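# Pin fork link to eye plate with 12 mm pin

## Task

Join the fork link and the eye plate by passing the 12 mm pin through both cheeks of the fork and through the eye, with the pin head seated against the fork on the side facing the parts box. Forcing the pin into the metal of the fork cheeks or the eye plate is a failure. At the end neither gripper, alone or together with the other, may be holding any loose object except the fork link or the fitted pin. The assembly must stay in place by itself, not only because the robot is holding it.

## Robot and tools

Robot: two 6-joint arms, left_arm and right_arm, each ending in a parallel gripper. The names are labels only and do not match left or right in an image.

Frame: every position and orientation uses one shared scene frame. The origin is on the table top midway between the arms. +z points up, +x points out over the table, and left_arm sits toward +y. Distances are in metres. Orientations are quaternions written w first (qw, qx, qy, qz). In the gripper's own axes the fingers point along +z and close along y. The reported end_effector_position is the point between the finger pads when closed, about 2 cm short of the fingertips. Closing pushes the tips roughly 10 mm further along +z. Reported hand positions can be slightly off, more so at long reach.

Row layout: a row is always 16 numbers, even if only one arm should move. The first 8 are for left_arm: x, y, z, qw, qx, qy, qz, opening. The next 8 are the same fields for right_arm. x, y, z and the quaternion are an absolute target pose for that gripper in the scene frame, not an offset. Opening ranges from -1 (closed) to +1 (fully open, 0.084 m).

execute_actions(actions): actions is a list of up to 15 actions. Each action is a list of up to 15 rows, and each row is applied for one 1/30 s control step. A short action repeats its last row until 15 steps have passed. An empty list only returns the current state and images. An action is rejected for both arms if any target lies more than 0.6 m from that gripper's current position along any of the gripper's own axes. If an action is malformed, or the first action fails that check against the latest state, nothing runs. To hold an orientation steady, repeat the same quaternion you have been sending; the reported one may have drifted.

move(target, speed, blocking): target is one 16-number row as above, an absolute pose per arm. Each gripper follows a straight line toward its pose and turns the short way. Both arms finish together. A path takes 0.5 to 10 s, and longer paths are cut off at 10 s. speed is the top path speed in m/s, from 0.002 to 0.5 (default 0.25); turning is capped at twice that value in rad/s. The opening is applied when the move starts. Paths ignore obstacles and the other arm. Grippers lag, may wander, and can exceed speed near full arm extension. Faster contact and targets set deeper past a contact both mean harder impacts. The result adds a move: line with the outcome (done, off_target, moving, held, fault) and any limits. If only one arm is named, the other is done. held means a check stopped that arm's last step. limits=paced means the pose was clipped. limits=held means steps were blocked along the way, and the arm may then surge past speed. The result also lists each gripper's remaining distance to its pose. With blocking=false the result comes after 0.5 s while motion continues. Until a result shows the move has ended, rows and moves are refused, so use wait or stop first.

wait(seconds): 0 to 10 s. Each arm keeps its last command, and a running move carries on. It returns early if the move ends.

stop(): brakes the running move. Braking needs space, more at higher speed. The fingers keep moving.

zoom_image(camera, region): a closer look at one camera's latest image. region is [x0, y0, x1, y1] in pixels from the top-left, at most 504 by 504. Cameras: cam_head_left, cam_head_right, cam_left_wrist, cam_right_wrist, each 896x504.

finished_scene(scene): give the current scene number. It ends the scene for good and reports whether the goal holds. Replying with no tool call also ends everything.

Controller behaviour: each step the commanded pose is clipped to within 70 mm and 16 degrees of the measured pose. Damped inverse kinematics then favours position over orientation. A distant target can take several actions; after an action the arm stops at its last clipped pose, so keep commanding. Hand target lines show where each arm is currently being driven. A pose unreachable line means a clearance check altered or blocked that arm's command. Joints are limited to 3.14 rad/s. Joint ranges (rad): waist -6.283 to 6.283, shoulder -2.304 to 2.304, elbow -4.224 to 0.061, forearm roll -6.283 to 6.283, wrist pitch -2.164 to 2.164, wrist roll -6.283 to 6.283.

Gripping: grip_measured is the measured finger opening on the same -1 to 1 scale. To keep a part held, command a value clearly below grip_measured; a larger gap squeezes harder, up to about 24 N per pad on parts up to about 6 cm wide. Fast closing can overshoot the force. Sending back the measured value still holds lightly.

Result lines: the state line gives each gripper's position, quaternion and velocities. Joint torques follow the joint order and include drive effort even in free air, with offsets and noise. MOTOR HOT appears from 65 °C; at 80 °C an OVER-TEMPERATURE FAULT brakes that arm until it cools, so avoid holding loads longer than needed. Load limits (N m): waist 56.4, shoulder 56.4, elbow 47, forearm roll 25.3, wrist pitch 17.8, wrist roll 17.8, with held weight counted. Reaching one causes a TORQUE FAULT: the arm backs off, pauses 10 s and drops the rest of the call. Camera calibration (intrinsics, distortion, world-to-camera transforms) is supplied and may be slightly off.

Avoid: knocking anything off the table, letting the arms collide or press on each other, dropping or slamming parts, and pushing hard. Loose parts may be nudged occasionally. An arm meant to stay still should be sent its full last reported pose and desired opening every call. The robot keeps executing the last command while you are composing a reply. Before finishing, release any object other than the fitted pin or fork link, and confirm the joint holds without the robot.

Each tool is called after "Emit:" by a JSON object that holds its "fn" and its "kwargs".

## Session

Emit:
{"fn": "execute_actions", "kwargs": {"actions": []}}

Scene clock: 0.00 s.
left_arm: end_effector_position=(+0.8078, +0.5017, +0.3206) grip_measured=+1.00 end_effector_quat_wxyz=(-0.565, +0.686, -0.447, +0.103) end_effector_velocity=(+0.000, -0.000, +0.000) end_effector_angular_velocity=(-0.000, -0.000, -0.002) | right_arm: end_effector_position=(+0.2006, -0.4780, +0.1695) grip_measured=+1.00 end_effector_quat_wxyz=(-0.209, +0.485, +0.834, -0.160) end_effector_velocity=(-0.000, -0.000, +0.000) end_effector_angular_velocity=(-0.000, +0.000, +0.001)
Joint positions: left_arm=[-0.202 -0.625 -1.198  2.011 -0.902 -0.625  0.084] | right_arm=[-0.245 -0.069 -0.33  -0.352 -0.771 -2.139  0.084]
Joint velocities: left_arm=[-0.     0.001 -0.     0.001  0.001  0.     0.   ] | right_arm=[-0.     0.001  0.001 -0.001  0.     0.    -0.   ]
Joint torques (N m, as the arm reports them, + toward a larger angle): no reading
Motor temperatures (°C, as the motors report them): left_arm=[32 33 36 35 33 35] | right_arm=[31 31 30 35 34 33]
Hand target (left_arm): +0.808, +0.502, +0.321; -0.565, +0.686, -0.447, +0.103
Hand target (right_arm): +0.201, -0.478, +0.169; -0.209, +0.485, +0.834, -0.160

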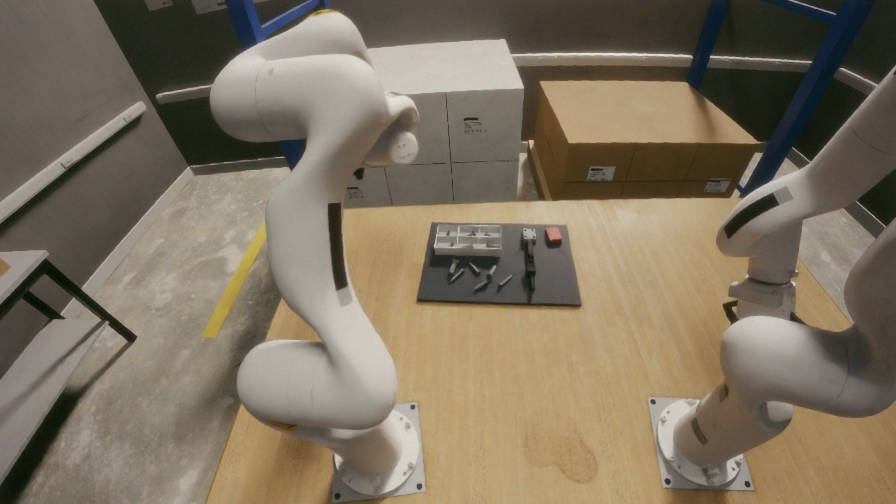

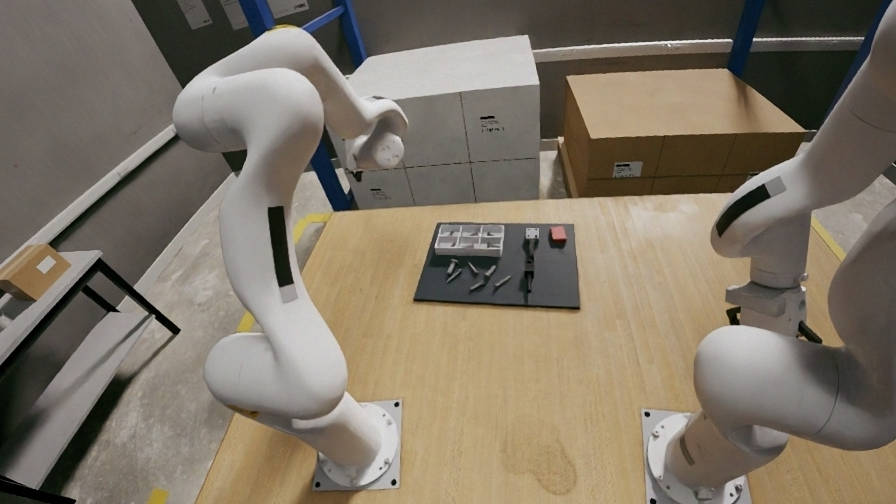

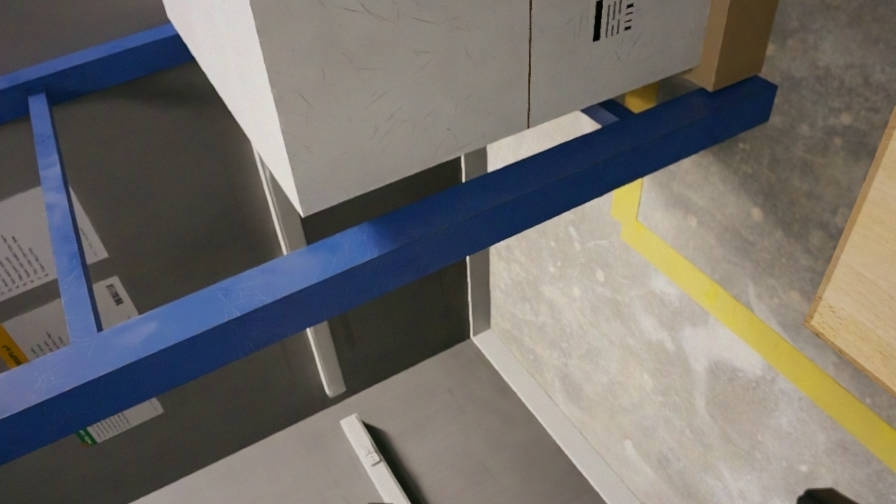

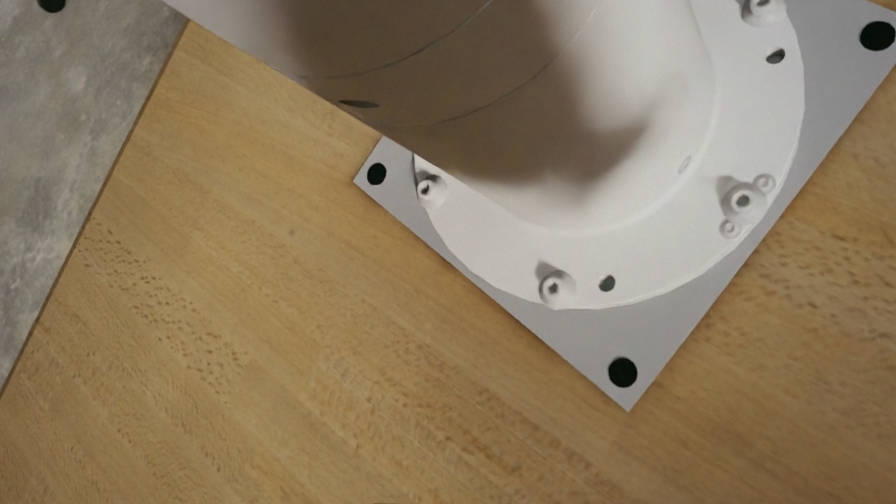

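Emit:
{"fn": "zoom_image", "kwargs": {"camera": "cam_head_left", "region": [410, 215, 590, 315]}}

Emit:
{"fn": "zoom_image", "kwargs": {"camera": "cam_head_right", "region": [410, 215, 590, 315]}}

Region (410, 215, 590, 315) of cam_head_left's 896x504 image, scaled by 2.800, with more detail than that image has.

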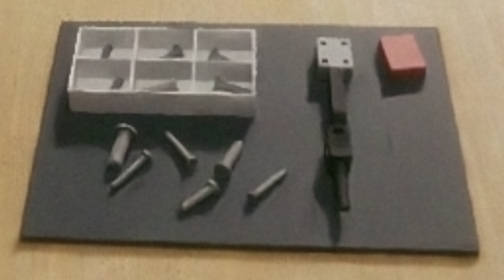

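Region (410, 215, 590, 315) of cam_head_right's 896x504 image, scaled by 2.800, with more detail than that image has.

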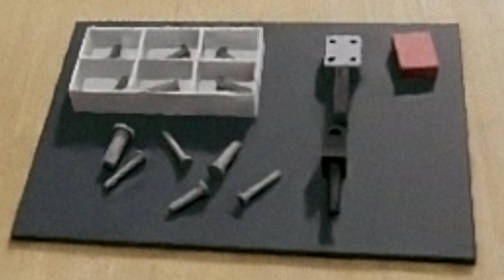

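Emit:
{"fn": "move", "kwargs": {"target": [0.6,0.6,0.35,-0.565,0.686,-0.447,0.103,1, 0.66,0.03,0.2,0,0,1,0,1]}}

Scene clock: 7.70 s.
left_arm: end_effector_position=(+0.5997, +0.5993, +0.3496) grip_measured=+1.00 end_effector_quat_wxyz=(-0.565, +0.686, -0.447, +0.103) end_effector_velocity=(-0.000, -0.000, +0.001) end_effector_angular_velocity=(+0.001, -0.001, -0.002) | right_arm: end_effector_position=(+0.6603, +0.0288, +0.1982) grip_measured=+1.00 end_effector_quat_wxyz=(-0.000, +0.000, +1.000, -0.001) end_effector_velocity=(+0.002, +0.000, -0.000) end_effector_angular_velocity=(+0.000, +0.003, -0.002)
Joint positions: left_arm=[ 0.032 -0.158 -0.614  2.345 -0.874 -0.832  0.084] | right_arm=[ 0.7   -0.87  -1.709 -0.001 -0.841 -2.563  0.084]
Joint velocities: left_arm=[-0.     0.002  0.001  0.002  0.    -0.     0.   ] | right_arm=[-0.001 -0.006 -0.01   0.002 -0.006 -0.001  0.   ]
Joint torques (N m, as the arm reports them, + toward a larger angle): left_arm=[  6.24  38.54 -10.14  -0.89  -0.73  -0.27] | right_arm=[ -2.12  44.69 -16.52  -0.34   0.15  -0.31]
Motor temperatures (°C, as the motors report them): left_arm=[32 33 36 35 33 35] | right_arm=[31 31 30 35 34 33]
Hand target (left_arm): +0.600, +0.599, +0.350; -0.565, +0.686, -0.447, +0.103
Hand target (right_arm): +0.660, +0.029, +0.198; -0.000, +0.000, +1.000, -0.001
Off the commanded pose (left_arm): 0.001 m, 0 deg.
Off the commanded pose (right_arm): 0.002 m, 0 deg.
move: done
camera_calibration (this result's frames):
cam_left_wrist: T_world_to_cam=[[-0.505727, 0.0446541, -0.861537, 0.61214], [-0.580368, 0.721278, 0.378063, -0.150067], [0.63829, 0.691205, -0.338854, -0.551621], [0, 0, 0, 1]] pos_world=[0.574576, 0.462189, 0.397198]
cam_right_wrist: T_world_to_cam=[[0.00399042, 0.999977, -0.00548104, 0.00478593], [0.99999, -0.00398036, 0.00184607, -0.59051], [0.00182421, -0.00548835, -0.999983, 0.324225], [0, 0, 0, 1]] pos_world=[0.589893, -0.0053568, 0.325336]

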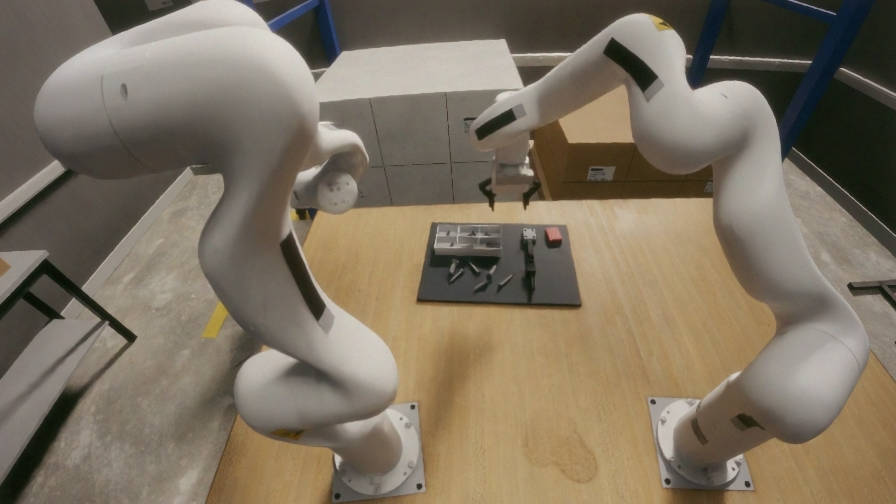

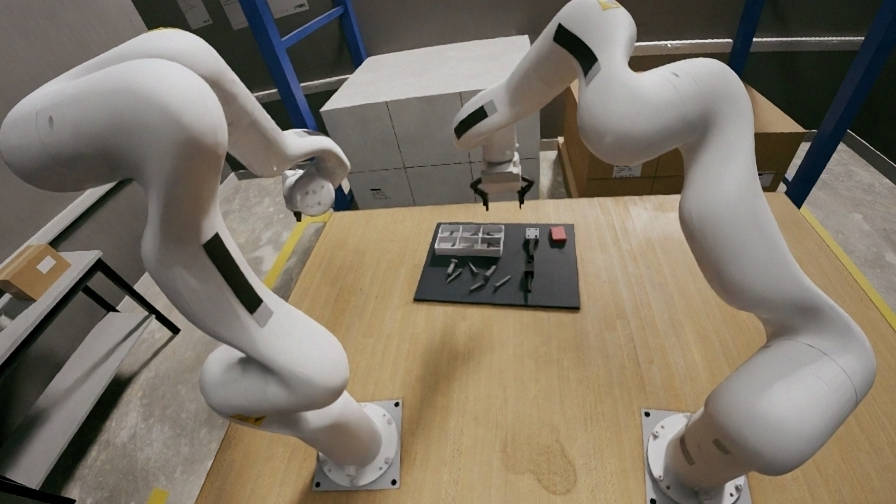

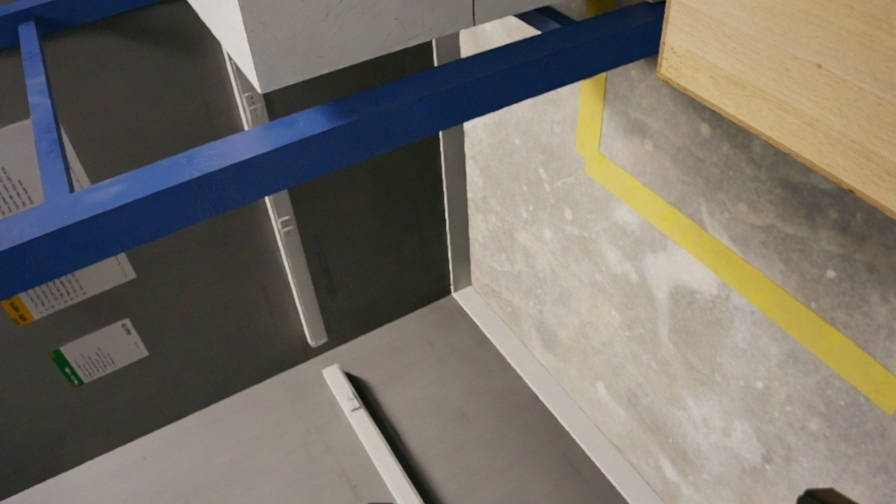

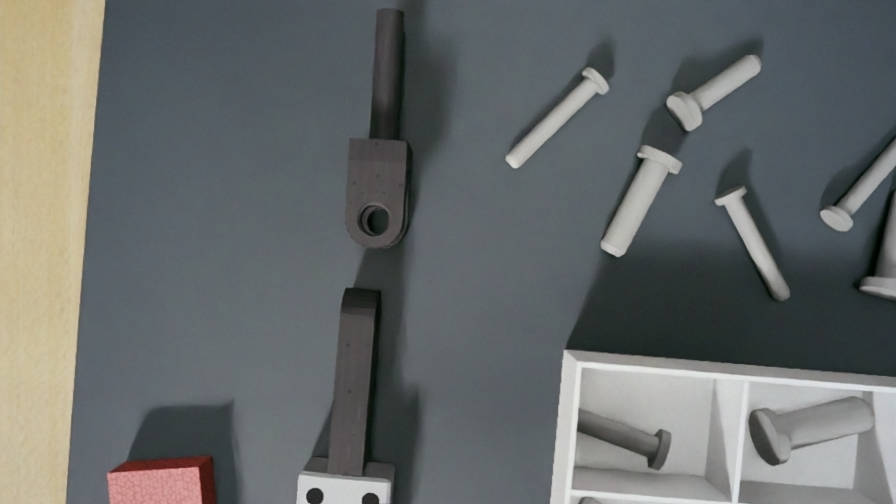

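Emit:
{"fn": "zoom_image", "kwargs": {"camera": "cam_right_wrist", "region": [480, 30, 896, 320]}}

Emit:
{"fn": "zoom_image", "kwargs": {"camera": "cam_right_wrist", "region": [260, 120, 500, 504]}}

Emit:
{"fn": "move", "kwargs": {"target": [0.56,0.16,0.2,0,0.7071,0.7071,0,1, 0.62,-0.2,0.12,0.271,-0.653,0.653,0.271,1]}}

Region (480, 30, 896, 320) of cam_right_wrist's 896x504 image, scaled by 1.212, with more detail than that image has; it fills the top 351 rows of this view, and the rest is white.

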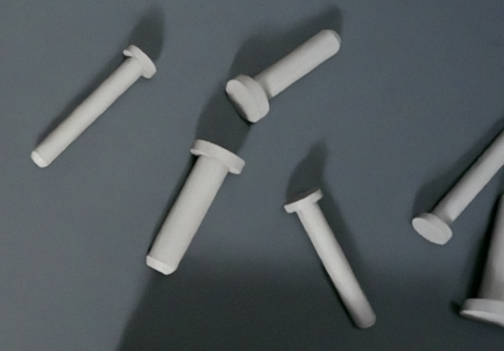

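Region (260, 120, 500, 504) of cam_right_wrist's 896x504 image, scaled by 1.312, with more detail than that image has; it fills the left 315 columns of this view, and the rest is white.

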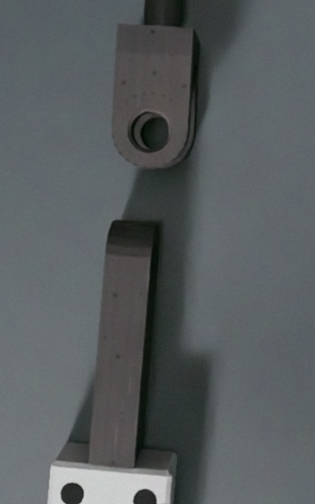

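Scene clock: 15.47 s.
left_arm: end_effector_position=(+0.5616, +0.1599, +0.2003) grip_measured=+1.00 end_effector_quat_wxyz=(-0.002, +0.707, +0.707, -0.001) end_effector_velocity=(-0.000, -0.002, +0.000) end_effector_angular_velocity=(-0.006, -0.006, +0.007) | right_arm: end_effector_position=(+0.6195, -0.2000, +0.1205) grip_measured=+1.00 end_effector_quat_wxyz=(-0.270, +0.653, -0.654, -0.272) end_effector_velocity=(-0.000, +0.000, -0.001) end_effector_angular_velocity=(+0.002, -0.002, +0.009)
Joint positions: left_arm=[-0.541 -0.46  -1.055  0.    -0.599 -1.954  0.084] | right_arm=[ 0.102 -0.774 -1.122  1.223 -0.851 -5.809  0.084]
Joint velocities: left_arm=[-0.003  0.003  0.004 -0.006  0.009 -0.005 -0.   ] | right_arm=[-0.    -0.003 -0.002 -0.004 -0.004 -0.006 -0.   ]
Joint torques (N m, as the arm reports them, + toward a larger angle): left_arm=[  6.31  52.89 -10.26  -0.23   0.36  -0.23] | right_arm=[ -1.88  35.39 -12.22  -0.52  -0.2   -0.12]
Motor temperatures (°C, as the motors report them): left_arm=[32 33 36 35 33 35] | right_arm=[31 31 31 35 34 33]
Hand target (left_arm): +0.562, +0.160, +0.200; -0.001, +0.707, +0.708, -0.001
Hand target (right_arm): +0.619, -0.200, +0.120; -0.270, +0.653, -0.654, -0.272
Off the commanded pose (left_arm): 0.002 m, 0 deg.
Off the commanded pose (right_arm): 0.001 m, 0 deg.
move: done
camera_calibration (this result's frames):
cam_left_wrist: T_world_to_cam=[[0.999933, -0.0115649, 0.000148853, -0.525302], [-0.0115658, -0.999887, 0.00965371, 0.230748], [0.0000371917, -0.00965479, -0.999953, 0.328744], [0, 0, 0, 1]] pos_world=[0.527924, 0.227821, 0.326579]
cam_right_wrist: T_world_to_cam=[[-0.999975, 0.00651623, 0.00281383, 0.655549], [0.00659065, 0.705282, 0.708897, 0.12155], [0.00263479, 0.708897, -0.705307, 0.352261], [0, 0, 0, 1]] pos_world=[0.653803, -0.339716, 0.160441]

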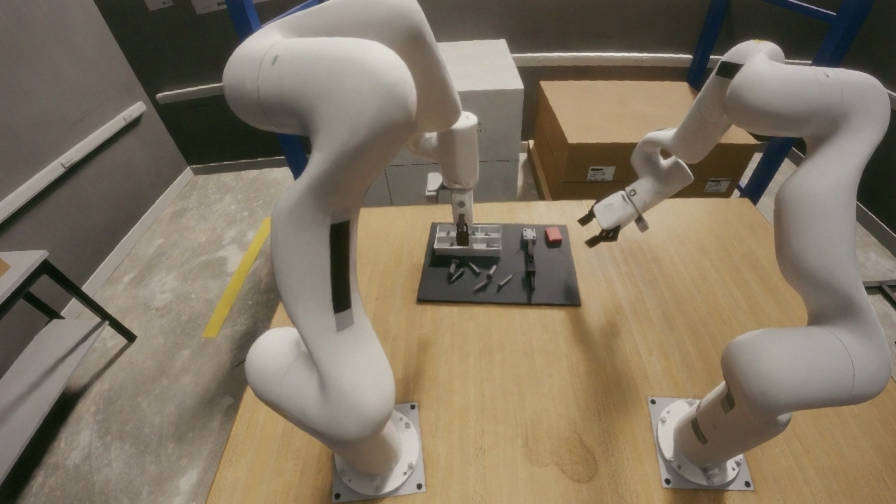

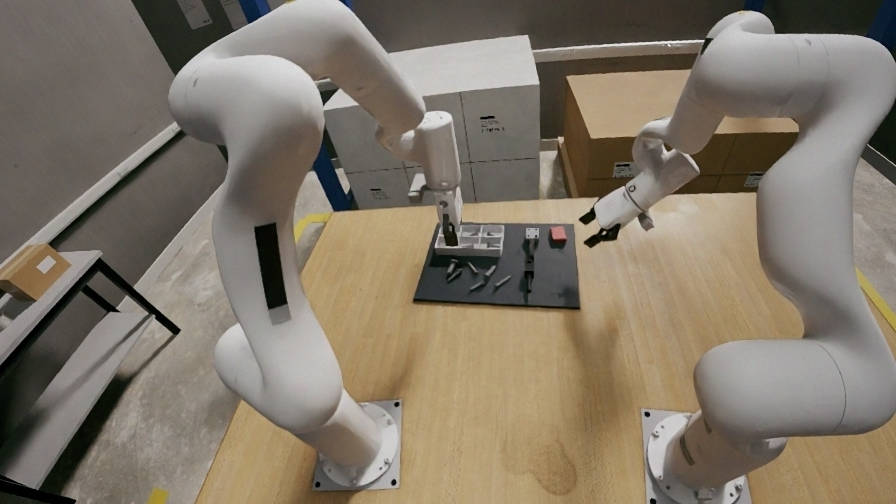

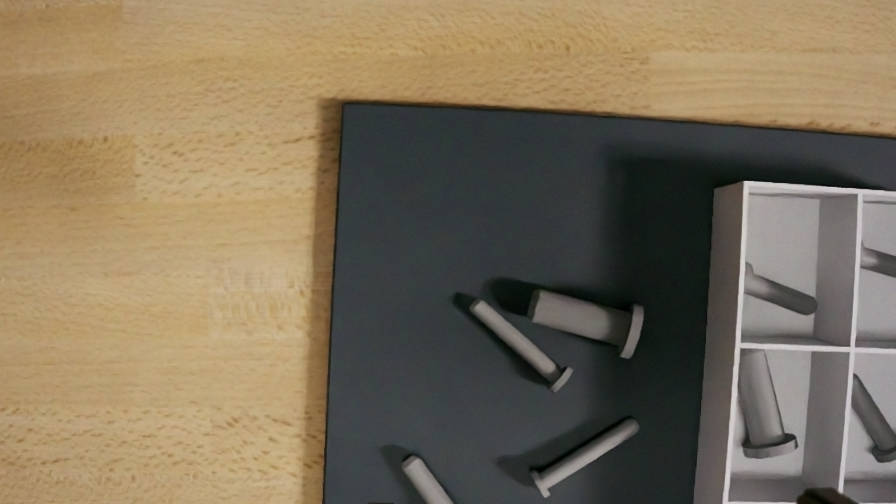

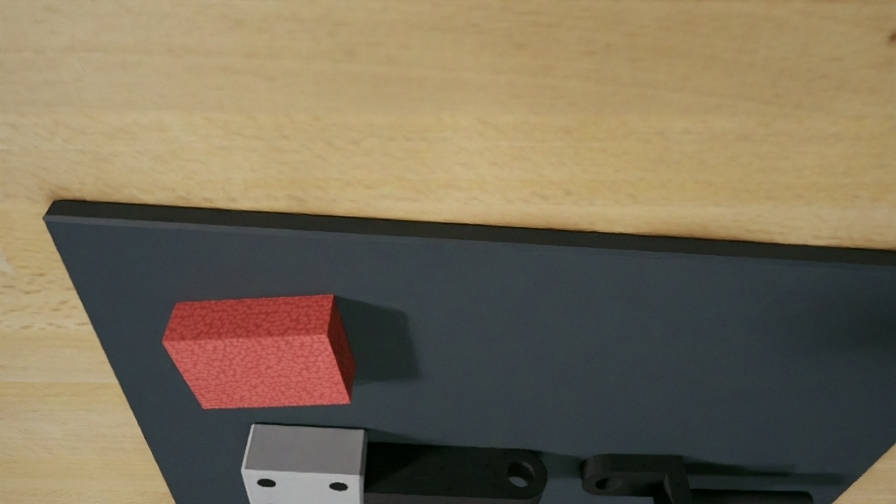

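Emit:
{"fn": "move", "kwargs": {"target": [0.56,0.086,0.09,0,0.970,-0.242,0,-0.3, 0.505,-0.01,0.085,0,0,0.985,-0.174,-0.4], "speed": 0.15}}

Scene clock: 33.03 s.
left_arm: end_effector_position=(+0.5605, +0.0955, +0.1042) grip_measured=-0.32 end_effector_quat_wxyz=(-0.001, +0.994, -0.112, +0.000) end_effector_velocity=(-0.001, -0.000, -0.000) end_effector_angular_velocity=(-0.000, +0.001, +0.000) | right_arm: end_effector_position=(+0.5199, -0.0374, +0.0902) grip_measured=-0.42 end_effector_quat_wxyz=(+0.044, -0.104, +0.987, -0.114) end_effector_velocity=(-0.000, -0.001, -0.001) end_effector_angular_velocity=(-0.001, +0.001, -0.001)
Joint positions: left_arm=[-0.65  -0.673 -1.117  0.007 -0.444 -0.272  0.03 ] | right_arm=[ 0.84  -0.733 -1.157  2.664  0.536 -5.35   0.026]
Joint velocities: left_arm=[-0.001 -0.001  0.    -0.001 -0.    -0.    -0.   ] | right_arm=[-0.001 -0.001  0.001  0.001 -0.    -0.     0.   ]
Joint torques (N m, as the arm reports them, + toward a larger angle): left_arm=[ 5.66 59.67 -8.74 -0.17  0.39 -0.17] | right_arm=[ -1.02  35.98 -12.31  -0.31   0.63  -0.16]
Motor temperatures (°C, as the motors report them): left_arm=[32 33 36 35 33 35] | right_arm=[31 31 31 35 34 33]
Hand target (left_arm): +0.561, +0.095, +0.104; -0.001, +0.994, -0.112, +0.000
Hand target (right_arm): +0.520, -0.037, +0.090; +0.044, -0.104, +0.987, -0.114
Off the commanded pose (left_arm): 0.017 m, 15 deg.
Off the commanded pose (right_arm): 0.032 m, 15 deg.
move: held (left_arm, right_arm); limits=held; held on 31 of 214 steps (right_arm, left_arm), including the last (right_arm, left_arm)
pose unreachable (left arm): on one or more control steps of this call, first in action 0 (counted from 0), this arm could not follow its commanded pose, so it was not sent that pose on those steps. On the call's last step it was still not sent that pose. It may still have moved: this result reports where it is.
cause: the commanded pose would bring a part of the arm too close to another arm (a part of this arm just beyond joint 5 (wrist pitch) and a part of the other arm just beyond its joint 5 (wrist pitch)).
pose unreachable (right arm): on one or more control steps of this call, first in action 0 (counted from 0), this arm could not follow its commanded pose, so it was not sent that pose on those steps. On the call's last step it was still not sent that pose. It may still have moved: this result reports where it is.
cause: the commanded pose would bring a part of the arm too close to another arm (a part of this arm just beyond joint 5 (wrist pitch) and a part of the other arm just beyond its joint 5 (wrist pitch)).
camera_calibration (this result's frames):
cam_left_wrist: T_world_to_cam=[[-0.23497, -0.972003, 0.000344637, 0.258874], [-0.971947, 0.23496, 0.0105834, 0.587581], [-0.0103681, 0.00215181, -0.999944, 0.23671], [0, 0, 0, 1]] pos_world=[0.63438, 0.113059, 0.230389]
cam_right_wrist: T_world_to_cam=[[-0.19107, 0.952385, -0.237601, 0.19148], [0.975034, 0.212053, 0.0658942, -0.434908], [0.113141, -0.219079, -0.969125, 0.147498], [0, 0, 0, 1]] pos_world=[0.443948, -0.0578259, 0.217098]

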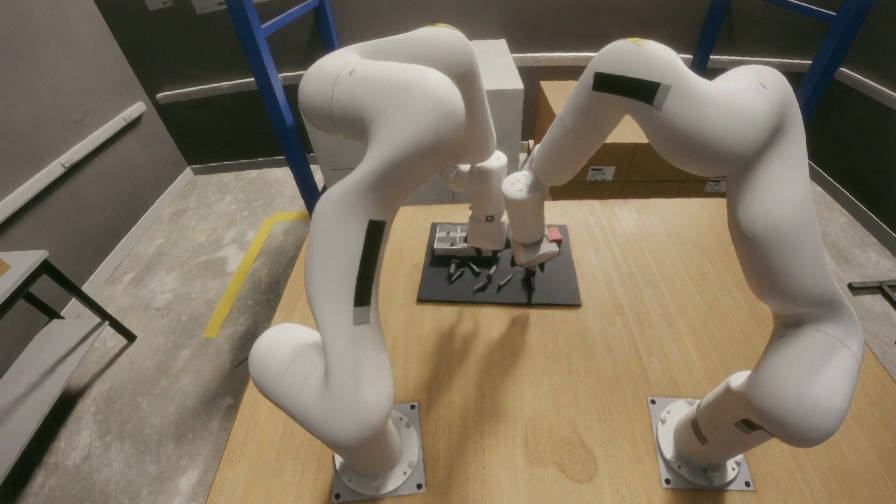

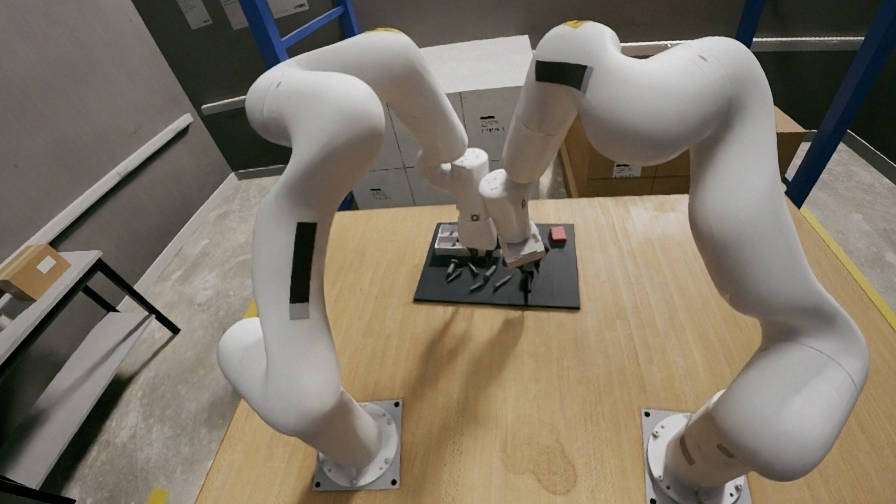

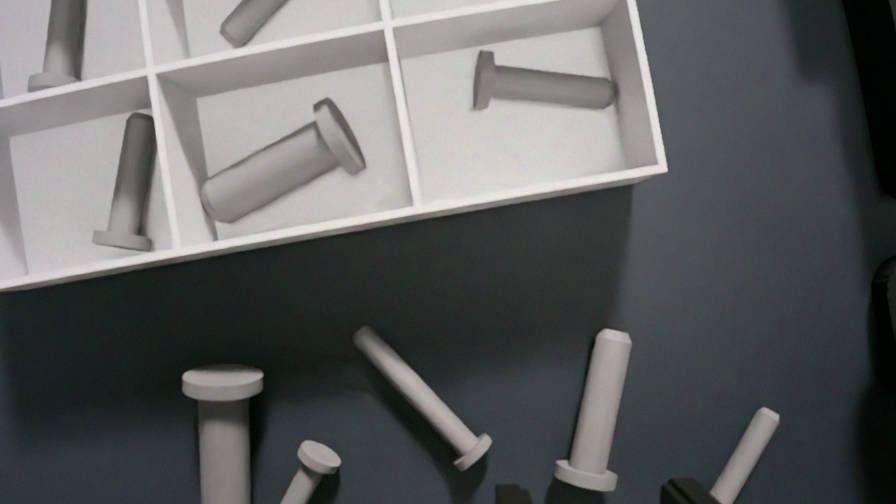

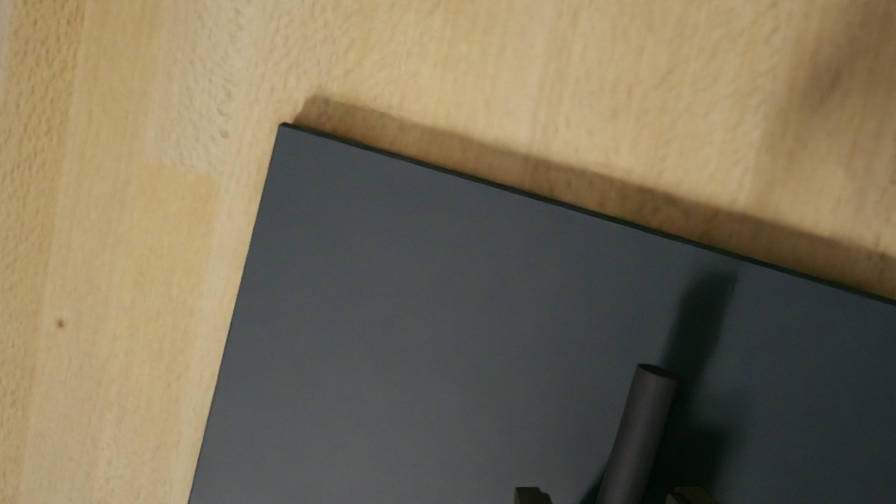

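Emit:
{"fn": "move", "kwargs": {"target": [0.6,0.25,0.2,0,0.970,-0.242,0,-0.3, 0.505,-0.015,0.07,0,0,0.985,-0.174,-0.4], "speed": 0.15}}

Emit:
{"fn": "move", "kwargs": {"target": [0.6,0.25,0.2,0,0.970,-0.242,0,-0.3, 0.505,-0.0275,0.035,0,0,0.985,-0.174,-0.4], "speed": 0.04}}

Scene clock: 36.23 s.
left_arm: end_effector_position=(+0.5993, +0.2497, +0.1997) grip_measured=-0.32 end_effector_quat_wxyz=(+0.000, +0.970, -0.242, +0.000) end_effector_velocity=(+0.000, +0.002, +0.001) end_effector_angular_velocity=(-0.001, +0.002, -0.003) | right_arm: end_effector_position=(+0.5050, -0.0151, +0.0702) grip_measured=-0.42 end_effector_quat_wxyz=(+0.000, -0.000, +0.985, -0.174) end_effector_velocity=(+0.000, -0.000, -0.000) end_effector_angular_velocity=(-0.001, +0.001, -0.004)
Joint positions: left_arm=[-0.362 -0.48  -1.084 -0.    -0.603  0.287  0.03 ] | right_arm=[ 0.893 -0.864 -1.317  2.766  0.737 -5.198  0.026]
Joint velocities: left_arm=[ 0.004  0.001 -0.001 -0.003 -0.004  0.009 -0.   ] | right_arm=[-0.001 -0.001 -0.002  0.002  0.002  0.001 -0.   ]
Joint torques (N m, as the arm reports them, + toward a larger angle): left_arm=[  6.02  53.91 -10.75  -0.54   0.39  -0.33] | right_arm=[ -3.17  40.47 -11.91  -2.55   0.95  -0.42]
Motor temperatures (°C, as the motors report them): left_arm=[32 33 36 35 33 35] | right_arm=[31 32 31 35 34 33]
Hand target (left_arm): +0.599, +0.250, +0.200; +0.000, +0.970, -0.242, +0.000
Hand target (right_arm): +0.505, -0.015, +0.070; +0.000, -0.000, +0.985, -0.174
Off the commanded pose (left_arm): 0.001 m, 0 deg.
Off the commanded pose (right_arm): 0.000 m, 0 deg.
move: done
camera_calibration (this result's frames):
cam_left_wrist: T_world_to_cam=[[-0.480464, -0.877008, 0.00341715, 0.540658], [-0.876944, 0.480471, 0.0107868, 0.469808], [-0.0111019, 0.00218601, -0.999936, 0.332675], [0, 0, 0, 1]] pos_world=[0.675455, 0.247705, 0.325738]
cam_right_wrist: T_world_to_cam=[[0.00353448, 0.937927, -0.346815, 0.0717773], [0.999989, -0.00226121, 0.00407594, -0.435289], [0.00303871, -0.346826, -0.937925, 0.186168], [0, 0, 0, 1]] pos_world=[0.434465, -0.00373833, 0.201279]

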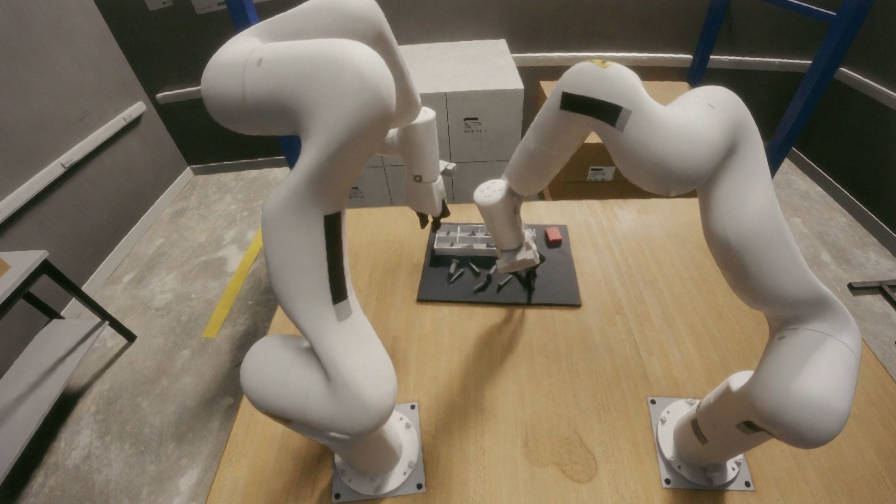

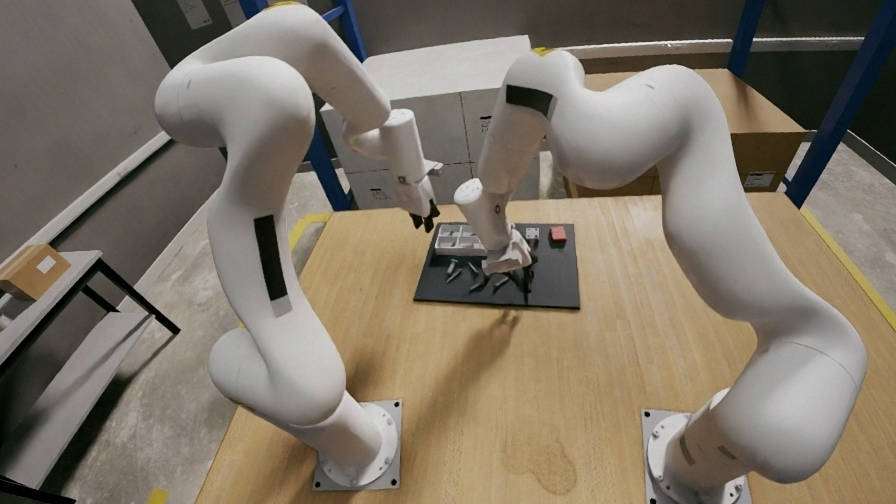

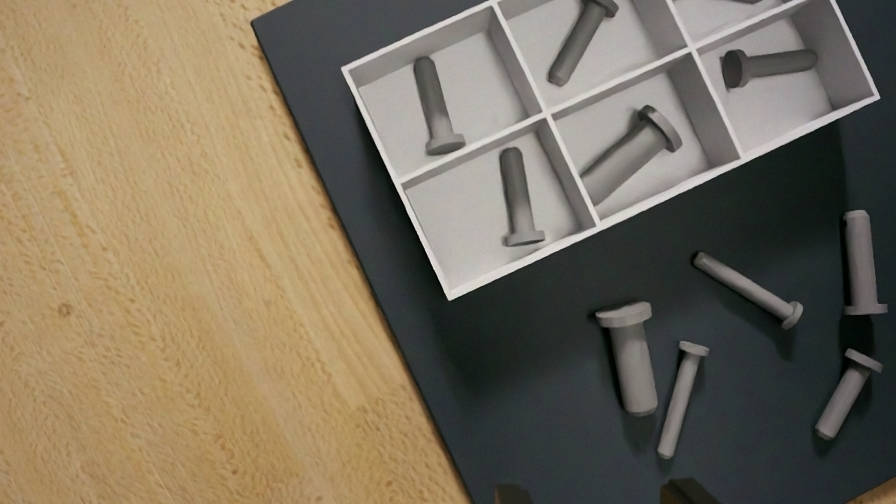

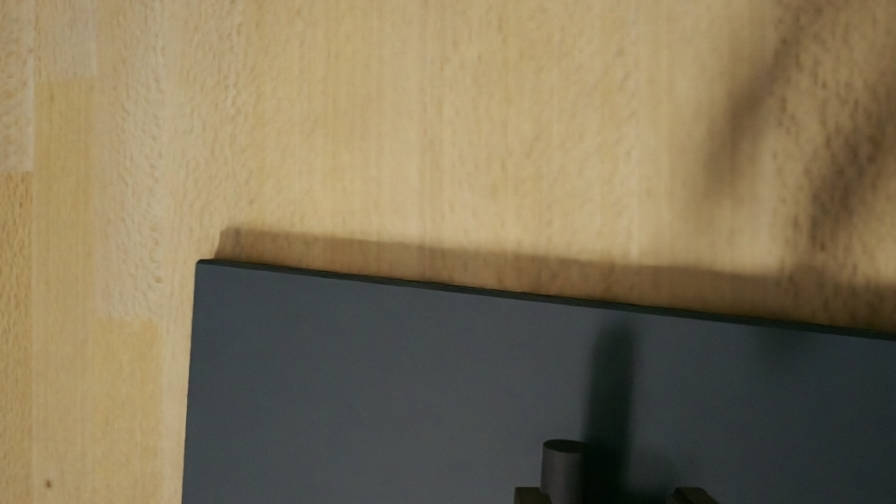

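Scene clock: 37.53 s.
left_arm: end_effector_position=(+0.6000, +0.2500, +0.2000) grip_measured=-0.32 end_effector_quat_wxyz=(+0.000, +0.970, -0.242, +0.000) end_effector_velocity=(+0.000, +0.000, +0.000) end_effector_angular_velocity=(-0.001, +0.000, +0.002) | right_arm: end_effector_position=(+0.5049, -0.0275, +0.0353) grip_measured=-0.42 end_effector_quat_wxyz=(+0.000, +0.000, +0.985, -0.174) end_effector_velocity=(-0.000, -0.000, -0.002) end_effector_angular_velocity=(-0.000, -0.000, +0.000)
Joint positions: left_arm=[-0.361 -0.481 -1.086  0.    -0.605  0.287  0.03 ] | right_arm=[ 0.878 -0.914 -1.303  2.731  0.676 -5.17   0.026]
Joint velocities: left_arm=[ 0.001  0.    -0.    -0.001 -0.     0.     0.   ] | right_arm=[-0.    -0.004 -0.001 -0.002 -0.003  0.002 -0.   ]
Joint torques (N m, as the arm reports them, + toward a larger angle): left_arm=[  5.99  53.93 -10.76  -0.33   0.46  -0.19] | right_arm=[ -3.81  38.67 -12.    -0.96   0.97  -0.28]
Motor temperatures (°C, as the motors report them): left_arm=[32 33 36 35 33 35] | right_arm=[31 32 31 35 34 33]
Hand target (left_arm): +0.600, +0.250, +0.200; +0.000, +0.970, -0.242, +0.000
Hand target (right_arm): +0.505, -0.028, +0.035; +0.000, +0.000, +0.985, -0.174
Off the commanded pose (left_arm): 0.000 m, 0 deg.
Off the commanded pose (right_arm): 0.000 m, 0 deg.
move: done
camera_calibration (this result's frames):
cam_left_wrist: T_world_to_cam=[[-0.480394, -0.877046, 0.00336439, 0.541228], [-0.876981, 0.4804, 0.0109462, 0.470236], [-0.0112166, 0.00230798, -0.999934, 0.333027], [0, 0, 0, 1]] pos_world=[0.676126, 0.248012, 0.326037]
cam_right_wrist: T_world_to_cam=[[0.00376347, 0.938044, -0.346495, 0.0712217], [0.999989, -0.00259241, 0.00384315, -0.435116], [0.00270679, -0.346506, -0.938044, 0.149263], [0, 0, 0, 1]] pos_world=[0.43444, -0.0162167, 0.166365]

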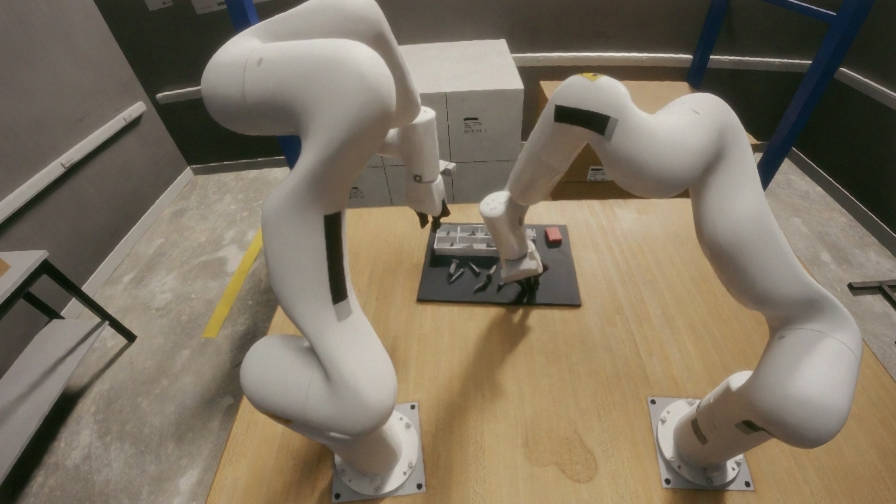

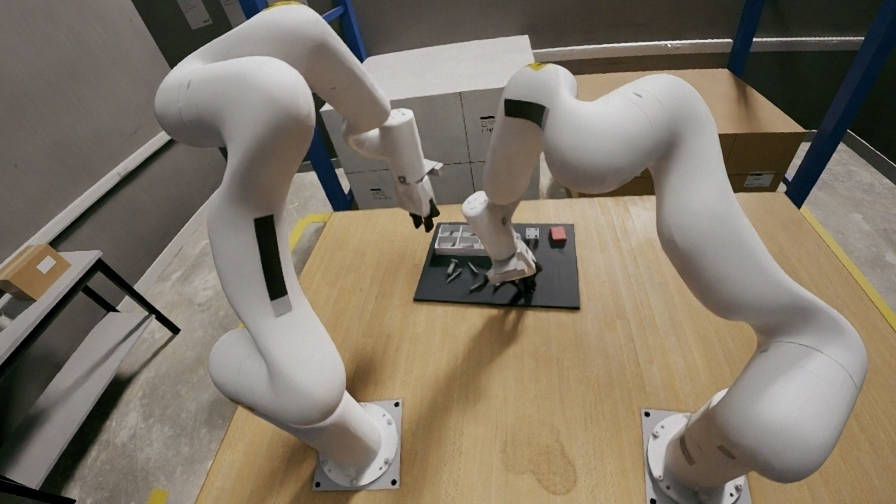

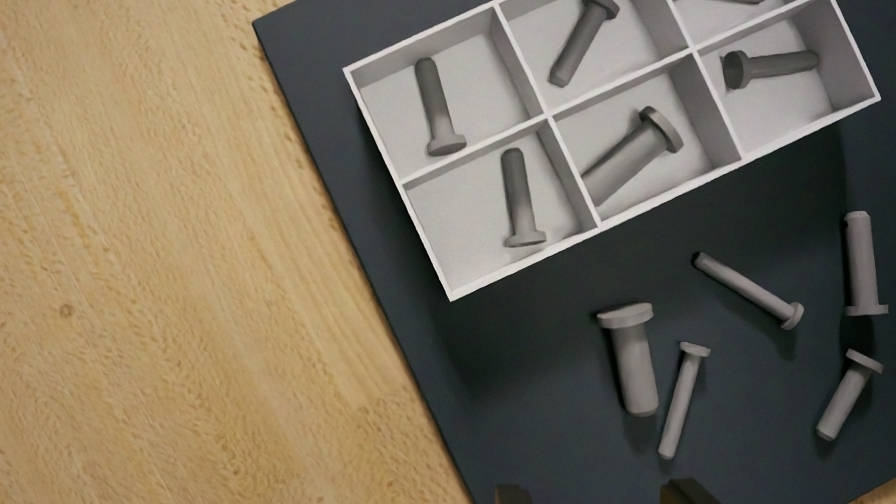

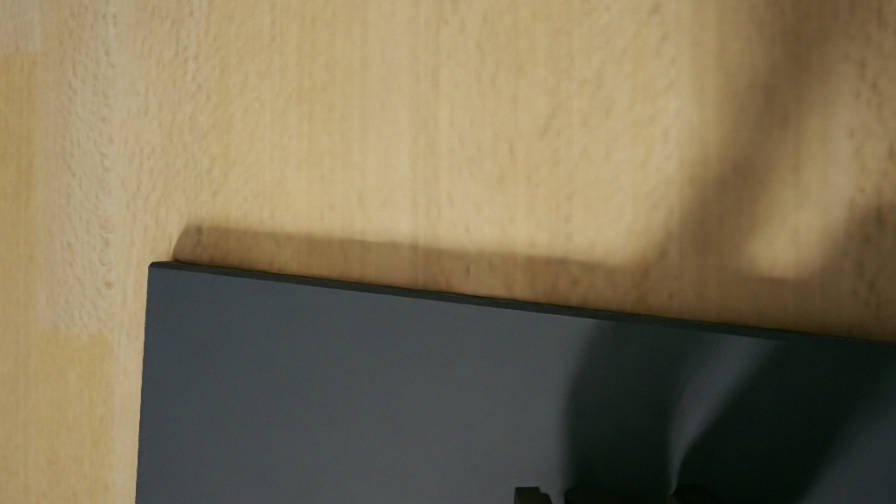

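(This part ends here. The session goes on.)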